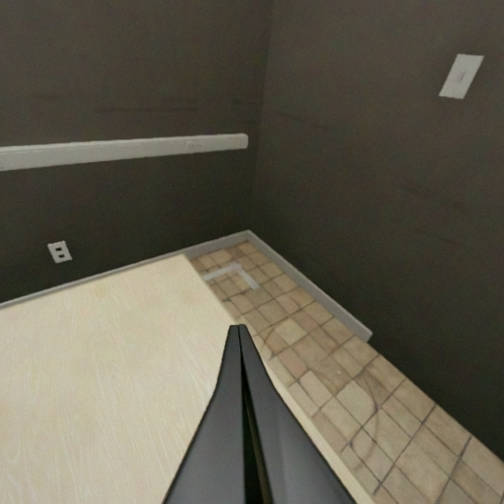

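Call:
execute_actions(actions=[{"rows":[[-1.25,2.02,1.79,-1.55,0,0,-0.1,-0.6,0.4,0.5,-0.1,0,0,-1],[-1.25,2.04,1.785,-1.55,0,0,-0.1,-0.6,0.4,0.5,-0.1,0,0,-1],[-1.25,2.06,1.78,-1.55,0,0,-0.1,-0.6,0.4,0.5,-0.1,0,0,-1],[-1.25,2.08,1.775,-1.55,0,0,-0.1,-0.6,0.4,0.5,-0.1,0,0,-1],[-1.25,2.10,1.77,-1.55,0,0,-0.1,-0.6,0.4,0.5,-0.1,0,0,-1],[-1.25,2.12,1.765,-1.55,0,0,-0.1,-0.6,0.4,0.5,-0.1,0,0,-1],[-1.25,2.14,1.76,-1.55,0,0,-0.1,-0.6,0.4,0.5,-0.1,0,0,-1],[-1.25,2.16,1.76,-1.55,0,0,-0.1,-0.6,0.4,0.5,-0.1,0,0,-1],[-1.25,2.18,1.76,-1.55,0,0,-0.1,-0.6,0.4,0.5,-0.1,0,0,-1],[-1.25,2.2,1.76,-1.55,0,0,-0.1,-0.6,0.4,0.5,-0.1,0,0,-1],[-1.25,2.215,1.76,-1.55,0,0,-0.1,-0.6,0.4,0.5,-0.1,0,0,-1]],"steps":15}], pictures=false)

Call:
execute_actions(actions=[{"steps":10}])

Scene clock: 740.80 s of 4200.00 s.
left_arm: end_effector_position=(+0.0783, -0.0501, +0.0503) grip_measured=-0.102 end_effector_quat_wxyz=(-0.171, +0.575, +0.791, +0.123) | right_arm: end_effector_position=(+0.2470, -0.4473, +0.3151) grip_measured=-0.985 end_effector_quat_wxyz=(+0.690, +0.189, +0.670, -0.199)
Joint positions: left_arm=[-1.244  2.22   1.771 -1.546  0.002  0.     0.042] | right_arm=[-0.593  0.391  0.508 -0.085 -0.008 -0.007  0.001]
Joint velocities: left_arm=[-0.022  0.095 -0.105 -0.007  0.007 -0.007 -0.   ] | right_arm=[ 0.002  0.007 -0.012  0.066  0.007 -0.037 -0.   ]
Steps of this call (steps 1 to 15: the robot went on to your last target; steps 16 to 90: nothing new was sent; then 6.00 s passed at rest; steps 91 to 105: all 15 steps of this action). Readings (joint positions):
91: left_arm=[-1.244 2.015 1.791 -1.542 0.002 0.000] | right_arm=[-0.593 0.391 0.508 -0.085 -0.008 -0.007]
92: left_arm=[-1.244 2.015 1.791 -1.542 0.002 0.000] | right_arm=[-0.593 0.391 0.508 -0.085 -0.008 -0.007]
94: left_arm=[-1.244 2.024 1.791 -1.545 0.002 0.000] | right_arm=[-0.593 0.391 0.508 -0.085 -0.008 -0.007]
98: left_arm=[-1.244 2.093 1.791 -1.548 0.002 0.000] | right_arm=[-0.593 0.391 0.508 -0.085 -0.008 -0.007]
105: the state above

Scene clock: 741.13 s of 4200.00 s.
left_arm: end_effector_position=(+0.0781, -0.0494, +0.0498) grip_measured=-0.102 end_effector_quat_wxyz=(-0.172, +0.575, +0.790, +0.124) | right_arm: end_effector_position=(+0.2470, -0.4473, +0.3151) grip_measured=-0.985 end_effector_quat_wxyz=(+0.690, +0.189, +0.670, -0.199)
Joint positions: left_arm=[-1.244  2.221  1.769 -1.546  0.002  0.     0.042] | right_arm=[-0.593  0.391  0.508 -0.085 -0.008 -0.007  0.001]
Joint velocities: left_arm=[-0.007 -0.007 -0.007 -0.066 -0.007  0.007 -0.   ] | right_arm=[ 0.002 -0.007 -0.002 -0.037  0.051  0.066 -0.   ]
Steps of this call (steps 1 to 10: the robot went on to your last target). Readings (joint positions):
1: left_arm=[-1.244 2.221 1.769 -1.546 0.002 0.000] | right_arm=[-0.593 0.391 0.508 -0.085 -0.008 -0.007]
2: left_arm=[-1.244 2.221 1.769 -1.546 0.002 0.000] | right_arm=[-0.593 0.391 0.508 -0.085 -0.008 -0.007]
4: left_arm=[-1.244 2.221 1.769 -1.546 0.002 0.000] | right_arm=[-0.593 0.391 0.508 -0.085 -0.008 -0.007]
8: left_arm=[-1.244 2.221 1.769 -1.546 0.002 0.000] | right_arm=[-0.593 0.391 0.508 -0.085 -0.008 -0.007]
10: the state above

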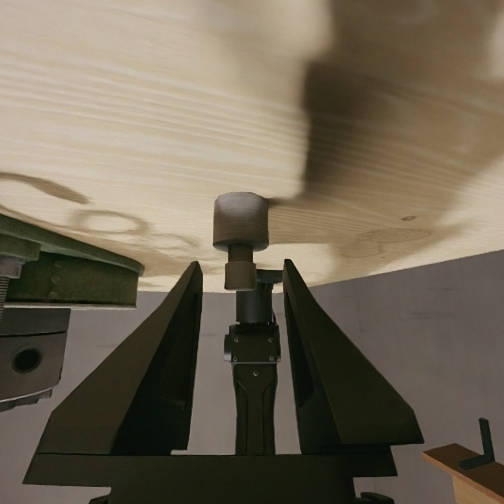

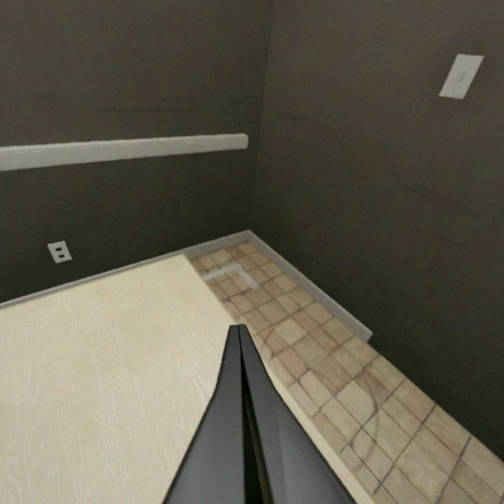

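Call:
execute_actions(actions=[{"rows":[[-1.25,2.22,1.76,-1.55,0,0,-0.3,-0.6,0.4,0.5,-0.1,0,0,-1],[-1.25,2.22,1.76,-1.55,0,0,-0.5,-0.6,0.4,0.5,-0.1,0,0,-1],[-1.25,2.22,1.76,-1.55,0,0,-0.6,-0.6,0.4,0.5,-0.1,0,0,-1],[-1.25,2.22,1.76,-1.55,0,0,-0.66,-0.6,0.4,0.5,-0.1,0,0,-1],[-1.25,2.22,1.76,-1.55,0,0,-0.7,-0.6,0.4,0.5,-0.1,0,0,-1],[-1.25,2.22,1.76,-1.55,0,0,-0.75,-0.6,0.4,0.5,-0.1,0,0,-1]],"steps":15}])

Scene clock: 748.53 s of 4200.00 s.
left_arm: end_effector_position=(+0.0782, -0.0493, +0.0498) grip_measured=-0.700 end_effector_quat_wxyz=(-0.172, +0.575, +0.790, +0.124) | right_arm: end_effector_position=(+0.2470, -0.4473, +0.3151) grip_measured=-0.985 end_effector_quat_wxyz=(+0.690, +0.189, +0.670, -0.199)
Joint positions: left_arm=[-1.244  2.221  1.769 -1.546  0.001  0.     0.014] | right_arm=[-0.593  0.391  0.508 -0.085 -0.008 -0.007  0.001]
Joint velocities: left_arm=[-0.012 -0.002 -0.002  0.007  0.066  0.037  0.002] | right_arm=[ 0.002  0.017 -0.012  0.037  0.051  0.007 -0.001]
Steps of this call (steps 1 to 15: the robot went on to your last target; steps 16 to 90: nothing new was sent; then 3.90 s passed at rest; steps 91 to 105: all 15 steps of this action). Readings (joint positions):
91: left_arm=[-1.244 2.221 1.769 -1.546 0.002 0.000] | right_arm=[-0.593 0.391 0.508 -0.085 -0.008 -0.007]
92: left_arm=[-1.244 2.221 1.769 -1.546 0.002 0.000] | right_arm=[-0.593 0.391 0.508 -0.085 -0.008 -0.007]
94: left_arm=[-1.244 2.221 1.769 -1.546 0.002 0.000] | right_arm=[-0.593 0.391 0.508 -0.085 -0.008 -0.007]
98: left_arm=[-1.244 2.221 1.769 -1.546 0.001 0.000] | right_arm=[-0.593 0.391 0.508 -0.085 -0.008 -0.007]
105: the state above

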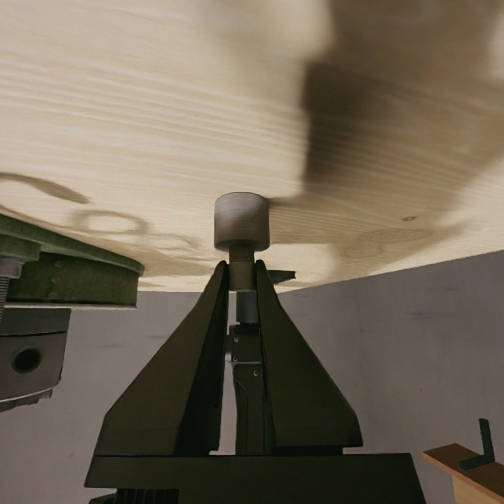

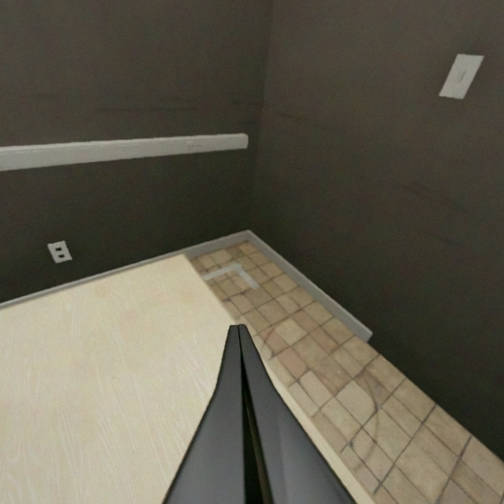

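Call:
execute_actions(actions=[{"rows":[[-1.25,2.18,1.78,-1.55,0,0,-0.75,-0.6,0.4,0.5,-0.1,0,0,-1],[-1.25,2.14,1.78,-1.55,0,0,-0.75,-0.6,0.4,0.5,-0.1,0,0,-1],[-1.25,2.09,1.78,-1.53,0,0,-0.75,-0.6,0.4,0.5,-0.1,0,0,-1],[-1.25,2.04,1.76,-1.5,0,0,-0.75,-0.6,0.4,0.5,-0.1,0,0,-1],[-1.25,1.99,1.73,-1.44,0,0,-0.75,-0.6,0.4,0.5,-0.1,0,0,-1],[-1.25,1.94,1.69,-1.37,0,0,-0.75,-0.6,0.4,0.5,-0.1,0,0,-1],[-1.25,1.89,1.65,-1.3,0,0,-0.75,-0.6,0.4,0.5,-0.1,0,0,-1],[-1.25,1.84,1.61,-1.23,0,0,-0.75,-0.6,0.4,0.5,-0.1,0,0,-1],[-1.25,1.79,1.57,-1.16,0,0,-0.75,-0.6,0.4,0.5,-0.1,0,0,-1],[-1.25,1.74,1.53,-1.09,0,0,-0.75,-0.6,0.4,0.5,-0.1,0,0,-1],[-1.25,1.69,1.49,-1.02,0,0,-0.75,-0.6,0.4,0.5,-0.1,0,0,-1],[-1.25,1.64,1.45,-0.95,0,0,-0.75,-0.6,0.4,0.5,-0.1,0,0,-1],[-1.25,1.59,1.4,-0.88,0,0,-0.75,-0.6,0.4,0.5,-0.1,0,0,-1],[-1.25,1.54,1.35,-0.8,0,0,-0.75,-0.6,0.4,0.5,-0.1,0,0,-1],[-1.25,1.5,1.3,-0.72,0,0,-0.75,-0.6,0.4,0.5,-0.1,0,0,-1]],"steps":15}], pictures=false)

Call:
execute_actions(actions=[{"rows":[[-1.25,1.47,1.25,-0.65,0,0,-0.75,-0.6,0.4,0.5,-0.1,0,0,-1],[-1.25,1.44,1.2,-0.58,0,0,-0.75,-0.6,0.4,0.5,-0.1,0,0,-1],[-1.25,1.41,1.15,-0.51,0,0,-0.75,-0.6,0.4,0.5,-0.1,0,0,-1],[-1.25,1.38,1.1,-0.44,0,0,-0.75,-0.6,0.4,0.5,-0.1,0,0,-1],[-1.25,1.35,1.05,-0.37,0,0,-0.75,-0.6,0.4,0.5,-0.1,0,0,-1],[-1.25,1.32,1.0,-0.30,0,0,-0.75,-0.6,0.4,0.5,-0.1,0,0,-1],[-1.25,1.29,0.95,-0.23,0,0,-0.75,-0.6,0.4,0.5,-0.1,0,0,-1],[-1.25,1.26,0.9,-0.16,0,0,-0.75,-0.6,0.4,0.5,-0.1,0,0,-1],[-1.25,1.23,0.85,-0.09,0,0,-0.75,-0.6,0.4,0.5,-0.1,0,0,-1],[-1.25,1.2,0.8,-0.02,0,0,-0.75,-0.6,0.4,0.5,-0.1,0,0,-1],[-1.25,1.18,0.75,0.03,0,0,-0.75,-0.6,0.4,0.5,-0.1,0,0,-1],[-1.25,1.16,0.7,0.08,0,0,-0.75,-0.6,0.4,0.5,-0.1,0,0,-1],[-1.25,1.15,0.65,0.12,0,0,-0.75,-0.6,0.4,0.5,-0.1,0,0,-1],[-1.25,1.15,0.6,0.16,0,0,-0.75,-0.6,0.4,0.5,-0.1,0,0,-1],[-1.25,1.15,0.55,0.2,0,0,-0.75,-0.6,0.4,0.5,-0.1,0,0,-1]],"steps":15}], pictures=false)

Call:
execute_actions(actions=[{"rows":[[-1.25,1.15,0.51,0.24,0,0,-0.75,-0.5,0.4,0.5,-0.1,-0.4,0,-1],[-1.25,1.15,0.47,0.28,0,0,-0.75,-0.4,0.4,0.5,-0.1,-0.8,0,-1],[-1.25,1.15,0.43,0.32,0,0,-0.75,-0.3,0.4,0.5,-0.1,-1.2,0,-1],[-1.25,1.15,0.39,0.36,0,0,-0.75,-0.2,0.4,0.5,-0.1,-1.5,0,-1],[-1.25,1.15,0.35,0.40,0,0,-0.75,-0.1,0.4,0.5,-0.1,-1.5,0,-1],[-1.25,1.15,0.32,0.40,0,0,-0.75,-0.1,0.4,0.5,-0.1,-1.5,0,-1],[-1.25,1.15,0.30,0.40,0,0,-0.75,-0.1,0.4,0.5,-0.1,-1.5,0,-1]],"steps":15}], pictures=false)

Call:
execute_actions(actions=[{"steps":25}])

Scene clock: 789.27 s of 4200.00 s.
left_arm: end_effector_position=(+0.0926, -0.0938, +0.1719) grip_measured=-0.700 end_effector_quat_wxyz=(+0.161, +0.577, +0.792, -0.118) | right_arm: end_effector_position=(+0.2470, -0.4473, +0.3151) grip_measured=-0.985 end_effector_quat_wxyz=(+0.690, +0.189, +0.670, -0.199)
Joint positions: left_arm=[-1.244  1.576  1.408 -1.001  0.001  0.     0.014] | right_arm=[-0.593  0.391  0.508 -0.085 -0.008 -0.007  0.001]
Joint velocities: left_arm=[ 0.022 -1.267 -1.414  1.927 -0.051 -0.022 -0.002] | right_arm=[-0.017  0.017 -0.012 -0.037  0.022 -0.022  0.001]
Steps of this call (steps 1 to 15: the robot went on to your last target; steps 16 to 90: nothing new was sent; then 37.23 s passed at rest; steps 91 to 105: all 15 steps of this action). Readings (joint positions):
91: left_arm=[-1.244 2.220 1.769 -1.546 0.001 0.000] | right_arm=[-0.593 0.391 0.508 -0.085 -0.008 -0.007]
92: left_arm=[-1.244 2.213 1.769 -1.545 0.001 0.000] | right_arm=[-0.593 0.391 0.508 -0.085 -0.008 -0.007]
94: left_arm=[-1.244 2.174 1.765 -1.529 0.001 0.000] | right_arm=[-0.593 0.391 0.508 -0.085 -0.008 -0.007]
98: left_arm=[-1.244 1.962 1.681 -1.398 0.001 0.000] | right_arm=[-0.593 0.391 0.508 -0.085 -0.008 -0.007]
105: the state above

Scene clock: 789.77 s of 4200.00 s.
left_arm: end_effector_position=(+0.0930, -0.0951, +0.1606) grip_measured=-0.700 end_effector_quat_wxyz=(+0.393, +0.514, +0.706, -0.287) | right_arm: end_effector_position=(+0.2470, -0.4473, +0.3151) grip_measured=-0.985 end_effector_quat_wxyz=(+0.690, +0.189, +0.670, -0.199)
Joint positions: left_arm=[-1.244  1.173  0.649 -0.03   0.001  0.     0.014] | right_arm=[-0.593  0.391  0.508 -0.085 -0.008 -0.007  0.001]
Joint velocities: left_arm=[ 0.007 -0.256 -1.272  1.634  0.022 -0.022 -0.   ] | right_arm=[-0.007  0.007  0.012 -0.022 -0.095  0.022  0.001]
Steps of this call (steps 1 to 15: all 15 steps of this action). Readings (joint positions):
1: left_arm=[-1.244 1.534 1.358 -0.935 0.001 0.000] | right_arm=[-0.593 0.391 0.508 -0.085 -0.008 -0.007]
2: left_arm=[-1.244 1.497 1.308 -0.868 0.001 0.000] | right_arm=[-0.593 0.391 0.508 -0.085 -0.008 -0.007]
4: left_arm=[-1.244 1.437 1.205 -0.731 0.001 0.000] | right_arm=[-0.593 0.391 0.508 -0.085 -0.008 -0.007]
8: left_arm=[-1.244 1.336 0.992 -0.463 0.001 0.000] | right_arm=[-0.593 0.391 0.508 -0.085 -0.008 -0.007]
15: the state above

Scene clock: 790.27 s of 4200.00 s.
left_arm: end_effector_position=(+0.0808, -0.0573, +0.0820) grip_measured=-0.700 end_effector_quat_wxyz=(+0.396, +0.513, +0.705, -0.289) | right_arm: end_effector_position=(+0.1727, -0.1494, +0.3111) grip_measured=-0.986 end_effector_quat_wxyz=(+0.593, -0.407, +0.574, +0.390)
Joint positions: left_arm=[-1.244  1.168  0.291  0.33   0.001  0.     0.014] | right_arm=[-0.107  0.391  0.508 -0.085 -1.275 -0.005  0.001]
Joint velocities: left_arm=[ 0.002 -0.022 -0.012  0.256 -0.022  0.007 -0.   ] | right_arm=[-0.002 -0.002 -0.002  0.022 -1.59  -0.037 -0.   ]
Steps of this call (steps 1 to 15: all 15 steps of this action). Readings (joint positions):
1: left_arm=[-1.244 1.169 0.605 0.024 0.001 0.000] | right_arm=[-0.581 0.391 0.508 -0.085 -0.054 -0.005]
2: left_arm=[-1.244 1.168 0.561 0.074 0.001 0.000] | right_arm=[-0.538 0.391 0.508 -0.085 -0.130 -0.005]
4: left_arm=[-1.244 1.168 0.472 0.160 0.001 0.000] | right_arm=[-0.416 0.391 0.508 -0.085 -0.293 -0.005]
8: left_arm=[-1.244 1.168 0.324 0.266 0.001 0.000] | right_arm=[-0.171 0.391 0.508 -0.085 -0.646 -0.005]
15: the state above

Scene clock: 791.10 s of 4200.00 s.
left_arm: end_effector_position=(+0.0821, -0.0613, +0.0892) grip_measured=-0.700 end_effector_quat_wxyz=(+0.407, +0.508, +0.698, -0.297) | right_arm: end_effector_position=(+0.1356, -0.1393, +0.3099) grip_measured=-0.986 end_effector_quat_wxyz=(+0.546, -0.468, +0.529, +0.450)
Joint positions: left_arm=[-1.244  1.168  0.291  0.364  0.001  0.     0.014] | right_arm=[-0.107  0.391  0.508 -0.085 -1.492 -0.005  0.001]
Joint velocities: left_arm=[ 0.012 -0.007  0.002  0.022 -0.037 -0.022 -0.001] | right_arm=[-0.012 -0.022  0.012  0.037 -0.007 -0.051 -0.   ]
Steps of this call (steps 1 to 25: the robot went on to your last target). Readings (joint positions):
1: left_arm=[-1.244 1.168 0.291 0.339 0.001 0.000] | right_arm=[-0.107 0.391 0.508 -0.085 -1.321 -0.005]
2: left_arm=[-1.244 1.168 0.291 0.346 0.001 0.000] | right_arm=[-0.107 0.391 0.508 -0.085 -1.357 -0.005]
4: left_arm=[-1.244 1.168 0.291 0.354 0.001 0.000] | right_arm=[-0.107 0.391 0.508 -0.085 -1.407 -0.005]
8: left_arm=[-1.244 1.168 0.291 0.361 0.001 0.000] | right_arm=[-0.107 0.391 0.508 -0.085 -1.459 -0.005]
25: the state above

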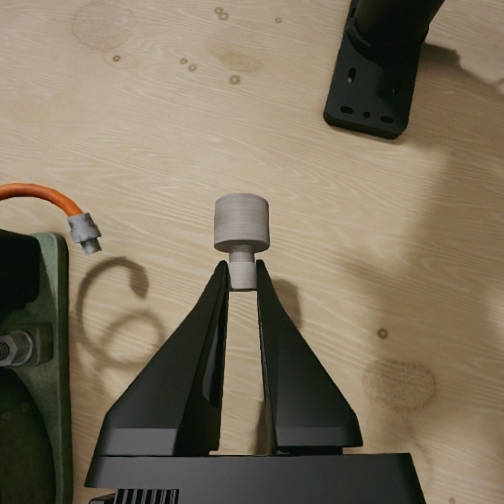

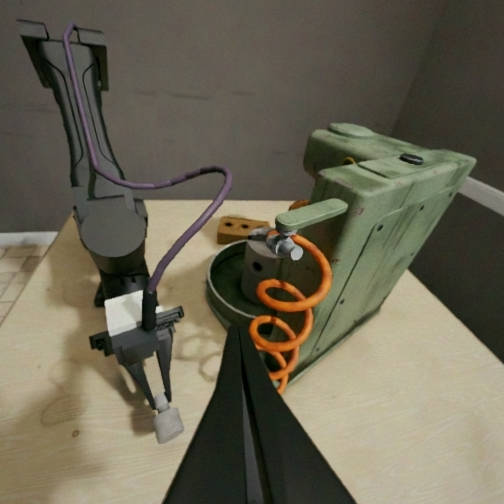

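Held rigidly. Lower.

Call:
execute_actions(actions=[{"rows":[[-1.25,1.18,0.28,0.45,0,0,-0.75,-0.1,0.4,0.5,-0.1,-1.5,0,-1],[-1.25,1.2,0.27,0.50,0,0,-0.75,-0.1,0.4,0.5,-0.1,-1.5,0,-1],[-1.25,1.225,0.26,0.54,0,0,-0.75,-0.1,0.4,0.5,-0.1,-1.5,0,-1],[-1.25,1.25,0.25,0.58,0,0,-0.75,-0.1,0.4,0.5,-0.1,-1.5,0,-1],[-1.25,1.275,0.24,0.62,0,0,-0.75,-0.1,0.4,0.5,-0.1,-1.5,0,-1],[-1.25,1.3,0.23,0.66,0,0,-0.75,-0.1,0.4,0.5,-0.1,-1.5,0,-1],[-1.25,1.325,0.22,0.70,0,0,-0.75,-0.1,0.4,0.5,-0.1,-1.5,0,-1],[-1.25,1.35,0.21,0.74,0,0,-0.75,-0.1,0.4,0.5,-0.1,-1.5,0,-1],[-1.25,1.375,0.20,0.78,0,0,-0.75,-0.1,0.4,0.5,-0.1,-1.5,0,-1],[-1.25,1.4,0.19,0.82,0,0,-0.75,-0.1,0.4,0.5,-0.1,-1.5,0,-1],[-1.25,1.425,0.18,0.86,0,0,-0.75,-0.1,0.4,0.5,-0.1,-1.5,0,-1],[-1.25,1.45,0.17,0.88,0,0,-0.75,-0.1,0.4,0.5,-0.1,-1.5,0,-1],[-1.25,1.47,0.16,0.88,0,0,-0.75,-0.1,0.4,0.5,-0.1,-1.5,0,-1],[-1.25,1.49,0.155,0.88,0,0,-0.75,-0.1,0.4,0.5,-0.1,-1.5,0,-1],[-1.25,1.5,0.155,0.88,0,0,-0.75,-0.1,0.4,0.5,-0.1,-1.5,0,-1]],"steps":15}], pictures=false)

Call:
execute_actions(actions=[{"steps":15}], pictures=false)

Call:
execute_actions(actions=[{"rows":[[-1.25,1.506,0.155,0.88,0,0,-0.75,-0.1,0.4,0.5,-0.1,-1.5,0,-1],[-1.25,1.512,0.155,0.88,0,0,-0.75,-0.1,0.4,0.5,-0.1,-1.5,0,-1],[-1.25,1.518,0.155,0.88,0,0,-0.75,-0.1,0.4,0.5,-0.1,-1.5,0,-1],[-1.25,1.524,0.155,0.88,0,0,-0.75,-0.1,0.4,0.5,-0.1,-1.5,0,-1],[-1.25,1.53,0.155,0.88,0,0,-0.75,-0.1,0.4,0.5,-0.1,-1.5,0,-1],[-1.25,1.536,0.155,0.88,0,0,-0.75,-0.1,0.4,0.5,-0.1,-1.5,0,-1],[-1.25,1.542,0.155,0.88,0,0,-0.75,-0.1,0.4,0.5,-0.1,-1.5,0,-1],[-1.25,1.548,0.155,0.88,0,0,-0.75,-0.1,0.4,0.5,-0.1,-1.5,0,-1],[-1.25,1.554,0.155,0.88,0,0,-0.75,-0.1,0.4,0.5,-0.1,-1.5,0,-1],[-1.25,1.56,0.155,0.88,0,0,-0.75,-0.1,0.4,0.5,-0.1,-1.5,0,-1]],"steps":15}])

Scene clock: 822.27 s of 4200.00 s.
left_arm: end_effector_position=(+0.0814, -0.0592, +0.0388) grip_measured=-0.700 end_effector_quat_wxyz=(+0.405, +0.509, +0.699, -0.296) | right_arm: end_effector_position=(+0.1354, -0.1392, +0.3099) grip_measured=-0.986 end_effector_quat_wxyz=(+0.546, -0.469, +0.528, +0.450)
Joint positions: left_arm=[-1.244  1.467  0.175  0.772  0.001  0.     0.014] | right_arm=[-0.107  0.391  0.508 -0.085 -1.493 -0.005  0.001]
Joint velocities: left_arm=[ 0.007  0.51  -0.168  0.388 -0.007 -0.022 -0.   ] | right_arm=[-0.002 -0.002 -0.007  0.022 -0.007 -0.051 -0.001]
Steps of this call (steps 1 to 15: the robot went on to your last target; steps 16 to 90: nothing new was sent; then 27.67 s passed at rest; steps 91 to 105: all 15 steps of this action). Readings (joint positions):
91: left_arm=[-1.244 1.168 0.291 0.368 0.001 0.000] | right_arm=[-0.107 0.391 0.508 -0.085 -1.493 -0.005]
92: left_arm=[-1.244 1.172 0.288 0.383 0.001 0.000] | right_arm=[-0.107 0.391 0.508 -0.085 -1.493 -0.005]
94: left_arm=[-1.244 1.200 0.282 0.441 0.001 0.000] | right_arm=[-0.107 0.391 0.508 -0.085 -1.493 -0.005]
98: left_arm=[-1.244 1.298 0.249 0.577 0.001 0.000] | right_arm=[-0.107 0.391 0.508 -0.085 -1.493 -0.005]
105: the state above

Scene clock: 822.77 s of 4200.00 s.
left_arm: end_effector_position=(+0.0823, -0.0622, +0.0430) grip_measured=-0.700 end_effector_quat_wxyz=(+0.418, +0.504, +0.692, -0.305) | right_arm: end_effector_position=(+0.1354, -0.1392, +0.3099) grip_measured=-0.986 end_effector_quat_wxyz=(+0.546, -0.469, +0.528, +0.450)
Joint positions: left_arm=[-1.244  1.491  0.165  0.842  0.001  0.     0.014] | right_arm=[-0.107  0.391  0.508 -0.085 -1.493 -0.005  0.001]
Joint velocities: left_arm=[-0.007 -0.012 -0.022 -0.022 -0.022  0.066  0.   ] | right_arm=[-0.012 -0.017 -0.007  0.037 -0.007 -0.022 -0.001]
Steps of this call (steps 1 to 15: the robot went on to your last target). Readings (joint positions):
1: left_arm=[-1.244 1.481 0.171 0.781 0.001 0.000] | right_arm=[-0.107 0.391 0.508 -0.085 -1.493 -0.005]
2: left_arm=[-1.244 1.489 0.167 0.789 0.001 0.000] | right_arm=[-0.107 0.391 0.508 -0.085 -1.493 -0.005]
4: left_arm=[-1.244 1.491 0.165 0.807 0.001 0.000] | right_arm=[-0.107 0.391 0.508 -0.085 -1.493 -0.005]
8: left_arm=[-1.244 1.491 0.165 0.832 0.001 0.000] | right_arm=[-0.107 0.391 0.508 -0.085 -1.493 -0.005]
15: the state above

Scene clock: 823.27 s of 4200.00 s.
left_arm: end_effector_position=(+0.0819, -0.0609, +0.0318) grip_measured=-0.700 end_effector_quat_wxyz=(+0.408, +0.508, +0.698, -0.298) | right_arm: end_effector_position=(+0.1354, -0.1392, +0.3099) grip_measured=-0.986 end_effector_quat_wxyz=(+0.546, -0.469, +0.528, +0.450)
Joint positions: left_arm=[-1.244  1.543  0.165  0.866  0.001  0.     0.014] | right_arm=[-0.107  0.391  0.508 -0.085 -1.493 -0.005  0.001]
Joint velocities: left_arm=[-0.002  0.007  0.002 -0.022  0.007 -0.022  0.   ] | right_arm=[ 0.002 -0.027  0.002  0.022  0.007  0.037  0.   ]
Steps of this call (steps 1 to 15: all 15 steps of this action). Readings (joint positions):
1: left_arm=[-1.244 1.491 0.165 0.842 0.001 0.000] | right_arm=[-0.107 0.391 0.508 -0.085 -1.493 -0.005]
2: left_arm=[-1.244 1.491 0.165 0.842 0.001 0.000] | right_arm=[-0.107 0.391 0.508 -0.085 -1.493 -0.005]
4: left_arm=[-1.244 1.499 0.165 0.848 0.001 0.000] | right_arm=[-0.107 0.391 0.508 -0.085 -1.493 -0.005]
8: left_arm=[-1.244 1.526 0.165 0.849 0.001 0.000] | right_arm=[-0.107 0.391 0.508 -0.085 -1.493 -0.005]
15: the state above

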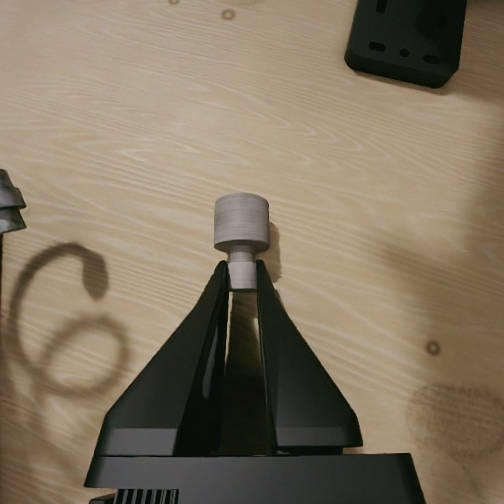

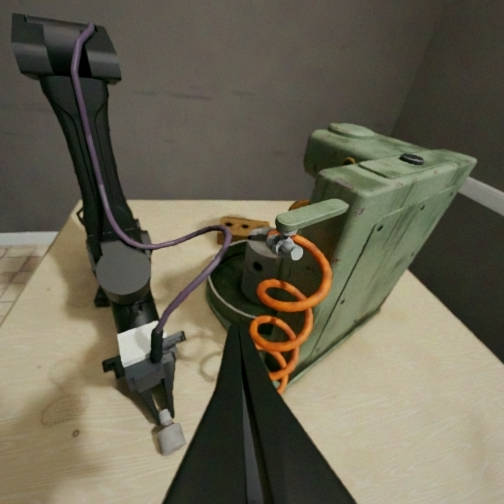

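Call:
execute_actions(actions=[])

Scene clock: 844.13 s of 4200.00 s.
left_arm: end_effector_position=(+0.0819, -0.0609, +0.0318) grip_measured=-0.700 end_effector_quat_wxyz=(+0.408, +0.508, +0.698, -0.298) | right_arm: end_effector_position=(+0.1354, -0.1392, +0.3099) grip_measured=-0.986 end_effector_quat_wxyz=(+0.546, -0.469, +0.528, +0.450)
Joint positions: left_arm=[-1.244  1.544  0.165  0.866  0.001  0.     0.014] | right_arm=[-0.107  0.391  0.508 -0.085 -1.493 -0.005  0.001]
Joint velocities: left_arm=[-0.002  0.002 -0.007  0.022 -0.022  0.007 -0.001] | right_arm=[-0.017 -0.012 -0.012  0.051  0.037 -0.007  0.   ]
Steps of this call (steps 1 to 15: the robot went on to your last target; steps 16 to 90: nothing new was sent; then 17.87 s passed at rest). Readings (joint positions):
1: left_arm=[-1.244 1.543 0.165 0.866 0.001 0.000] | right_arm=[-0.107 0.391 0.508 -0.085 -1.493 -0.005]
2: left_arm=[-1.244 1.543 0.165 0.866 0.001 0.000] | right_arm=[-0.107 0.391 0.508 -0.085 -1.493 -0.005]
4: left_arm=[-1.244 1.544 0.165 0.866 0.001 0.000] | right_arm=[-0.107 0.391 0.508 -0.085 -1.493 -0.005]
8: left_arm=[-1.244 1.544 0.165 0.866 0.001 0.000] | right_arm=[-0.107 0.391 0.508 -0.085 -1.493 -0.005]
90: the state above
All arms were judged still, so your last target was given up. Only a new action makes them travel on or press farther. Fingers that are still opening or closing keep moving.

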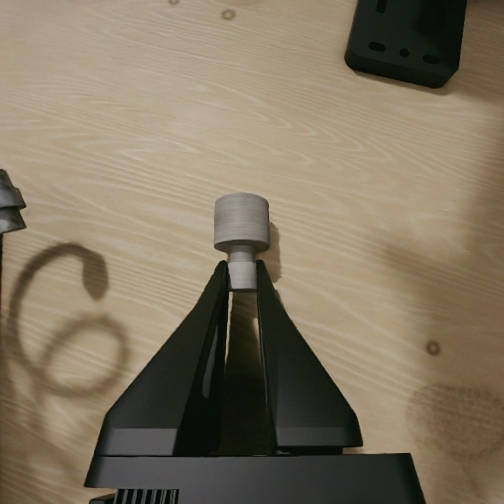

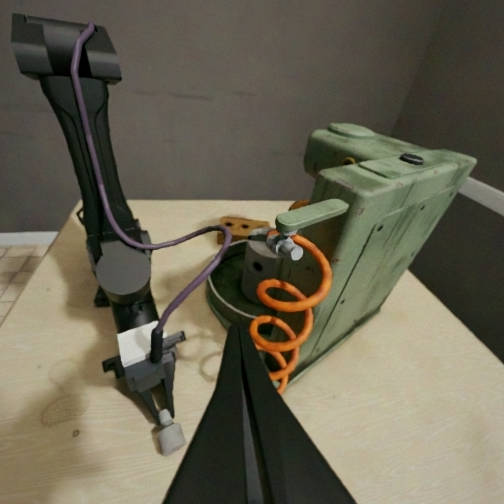

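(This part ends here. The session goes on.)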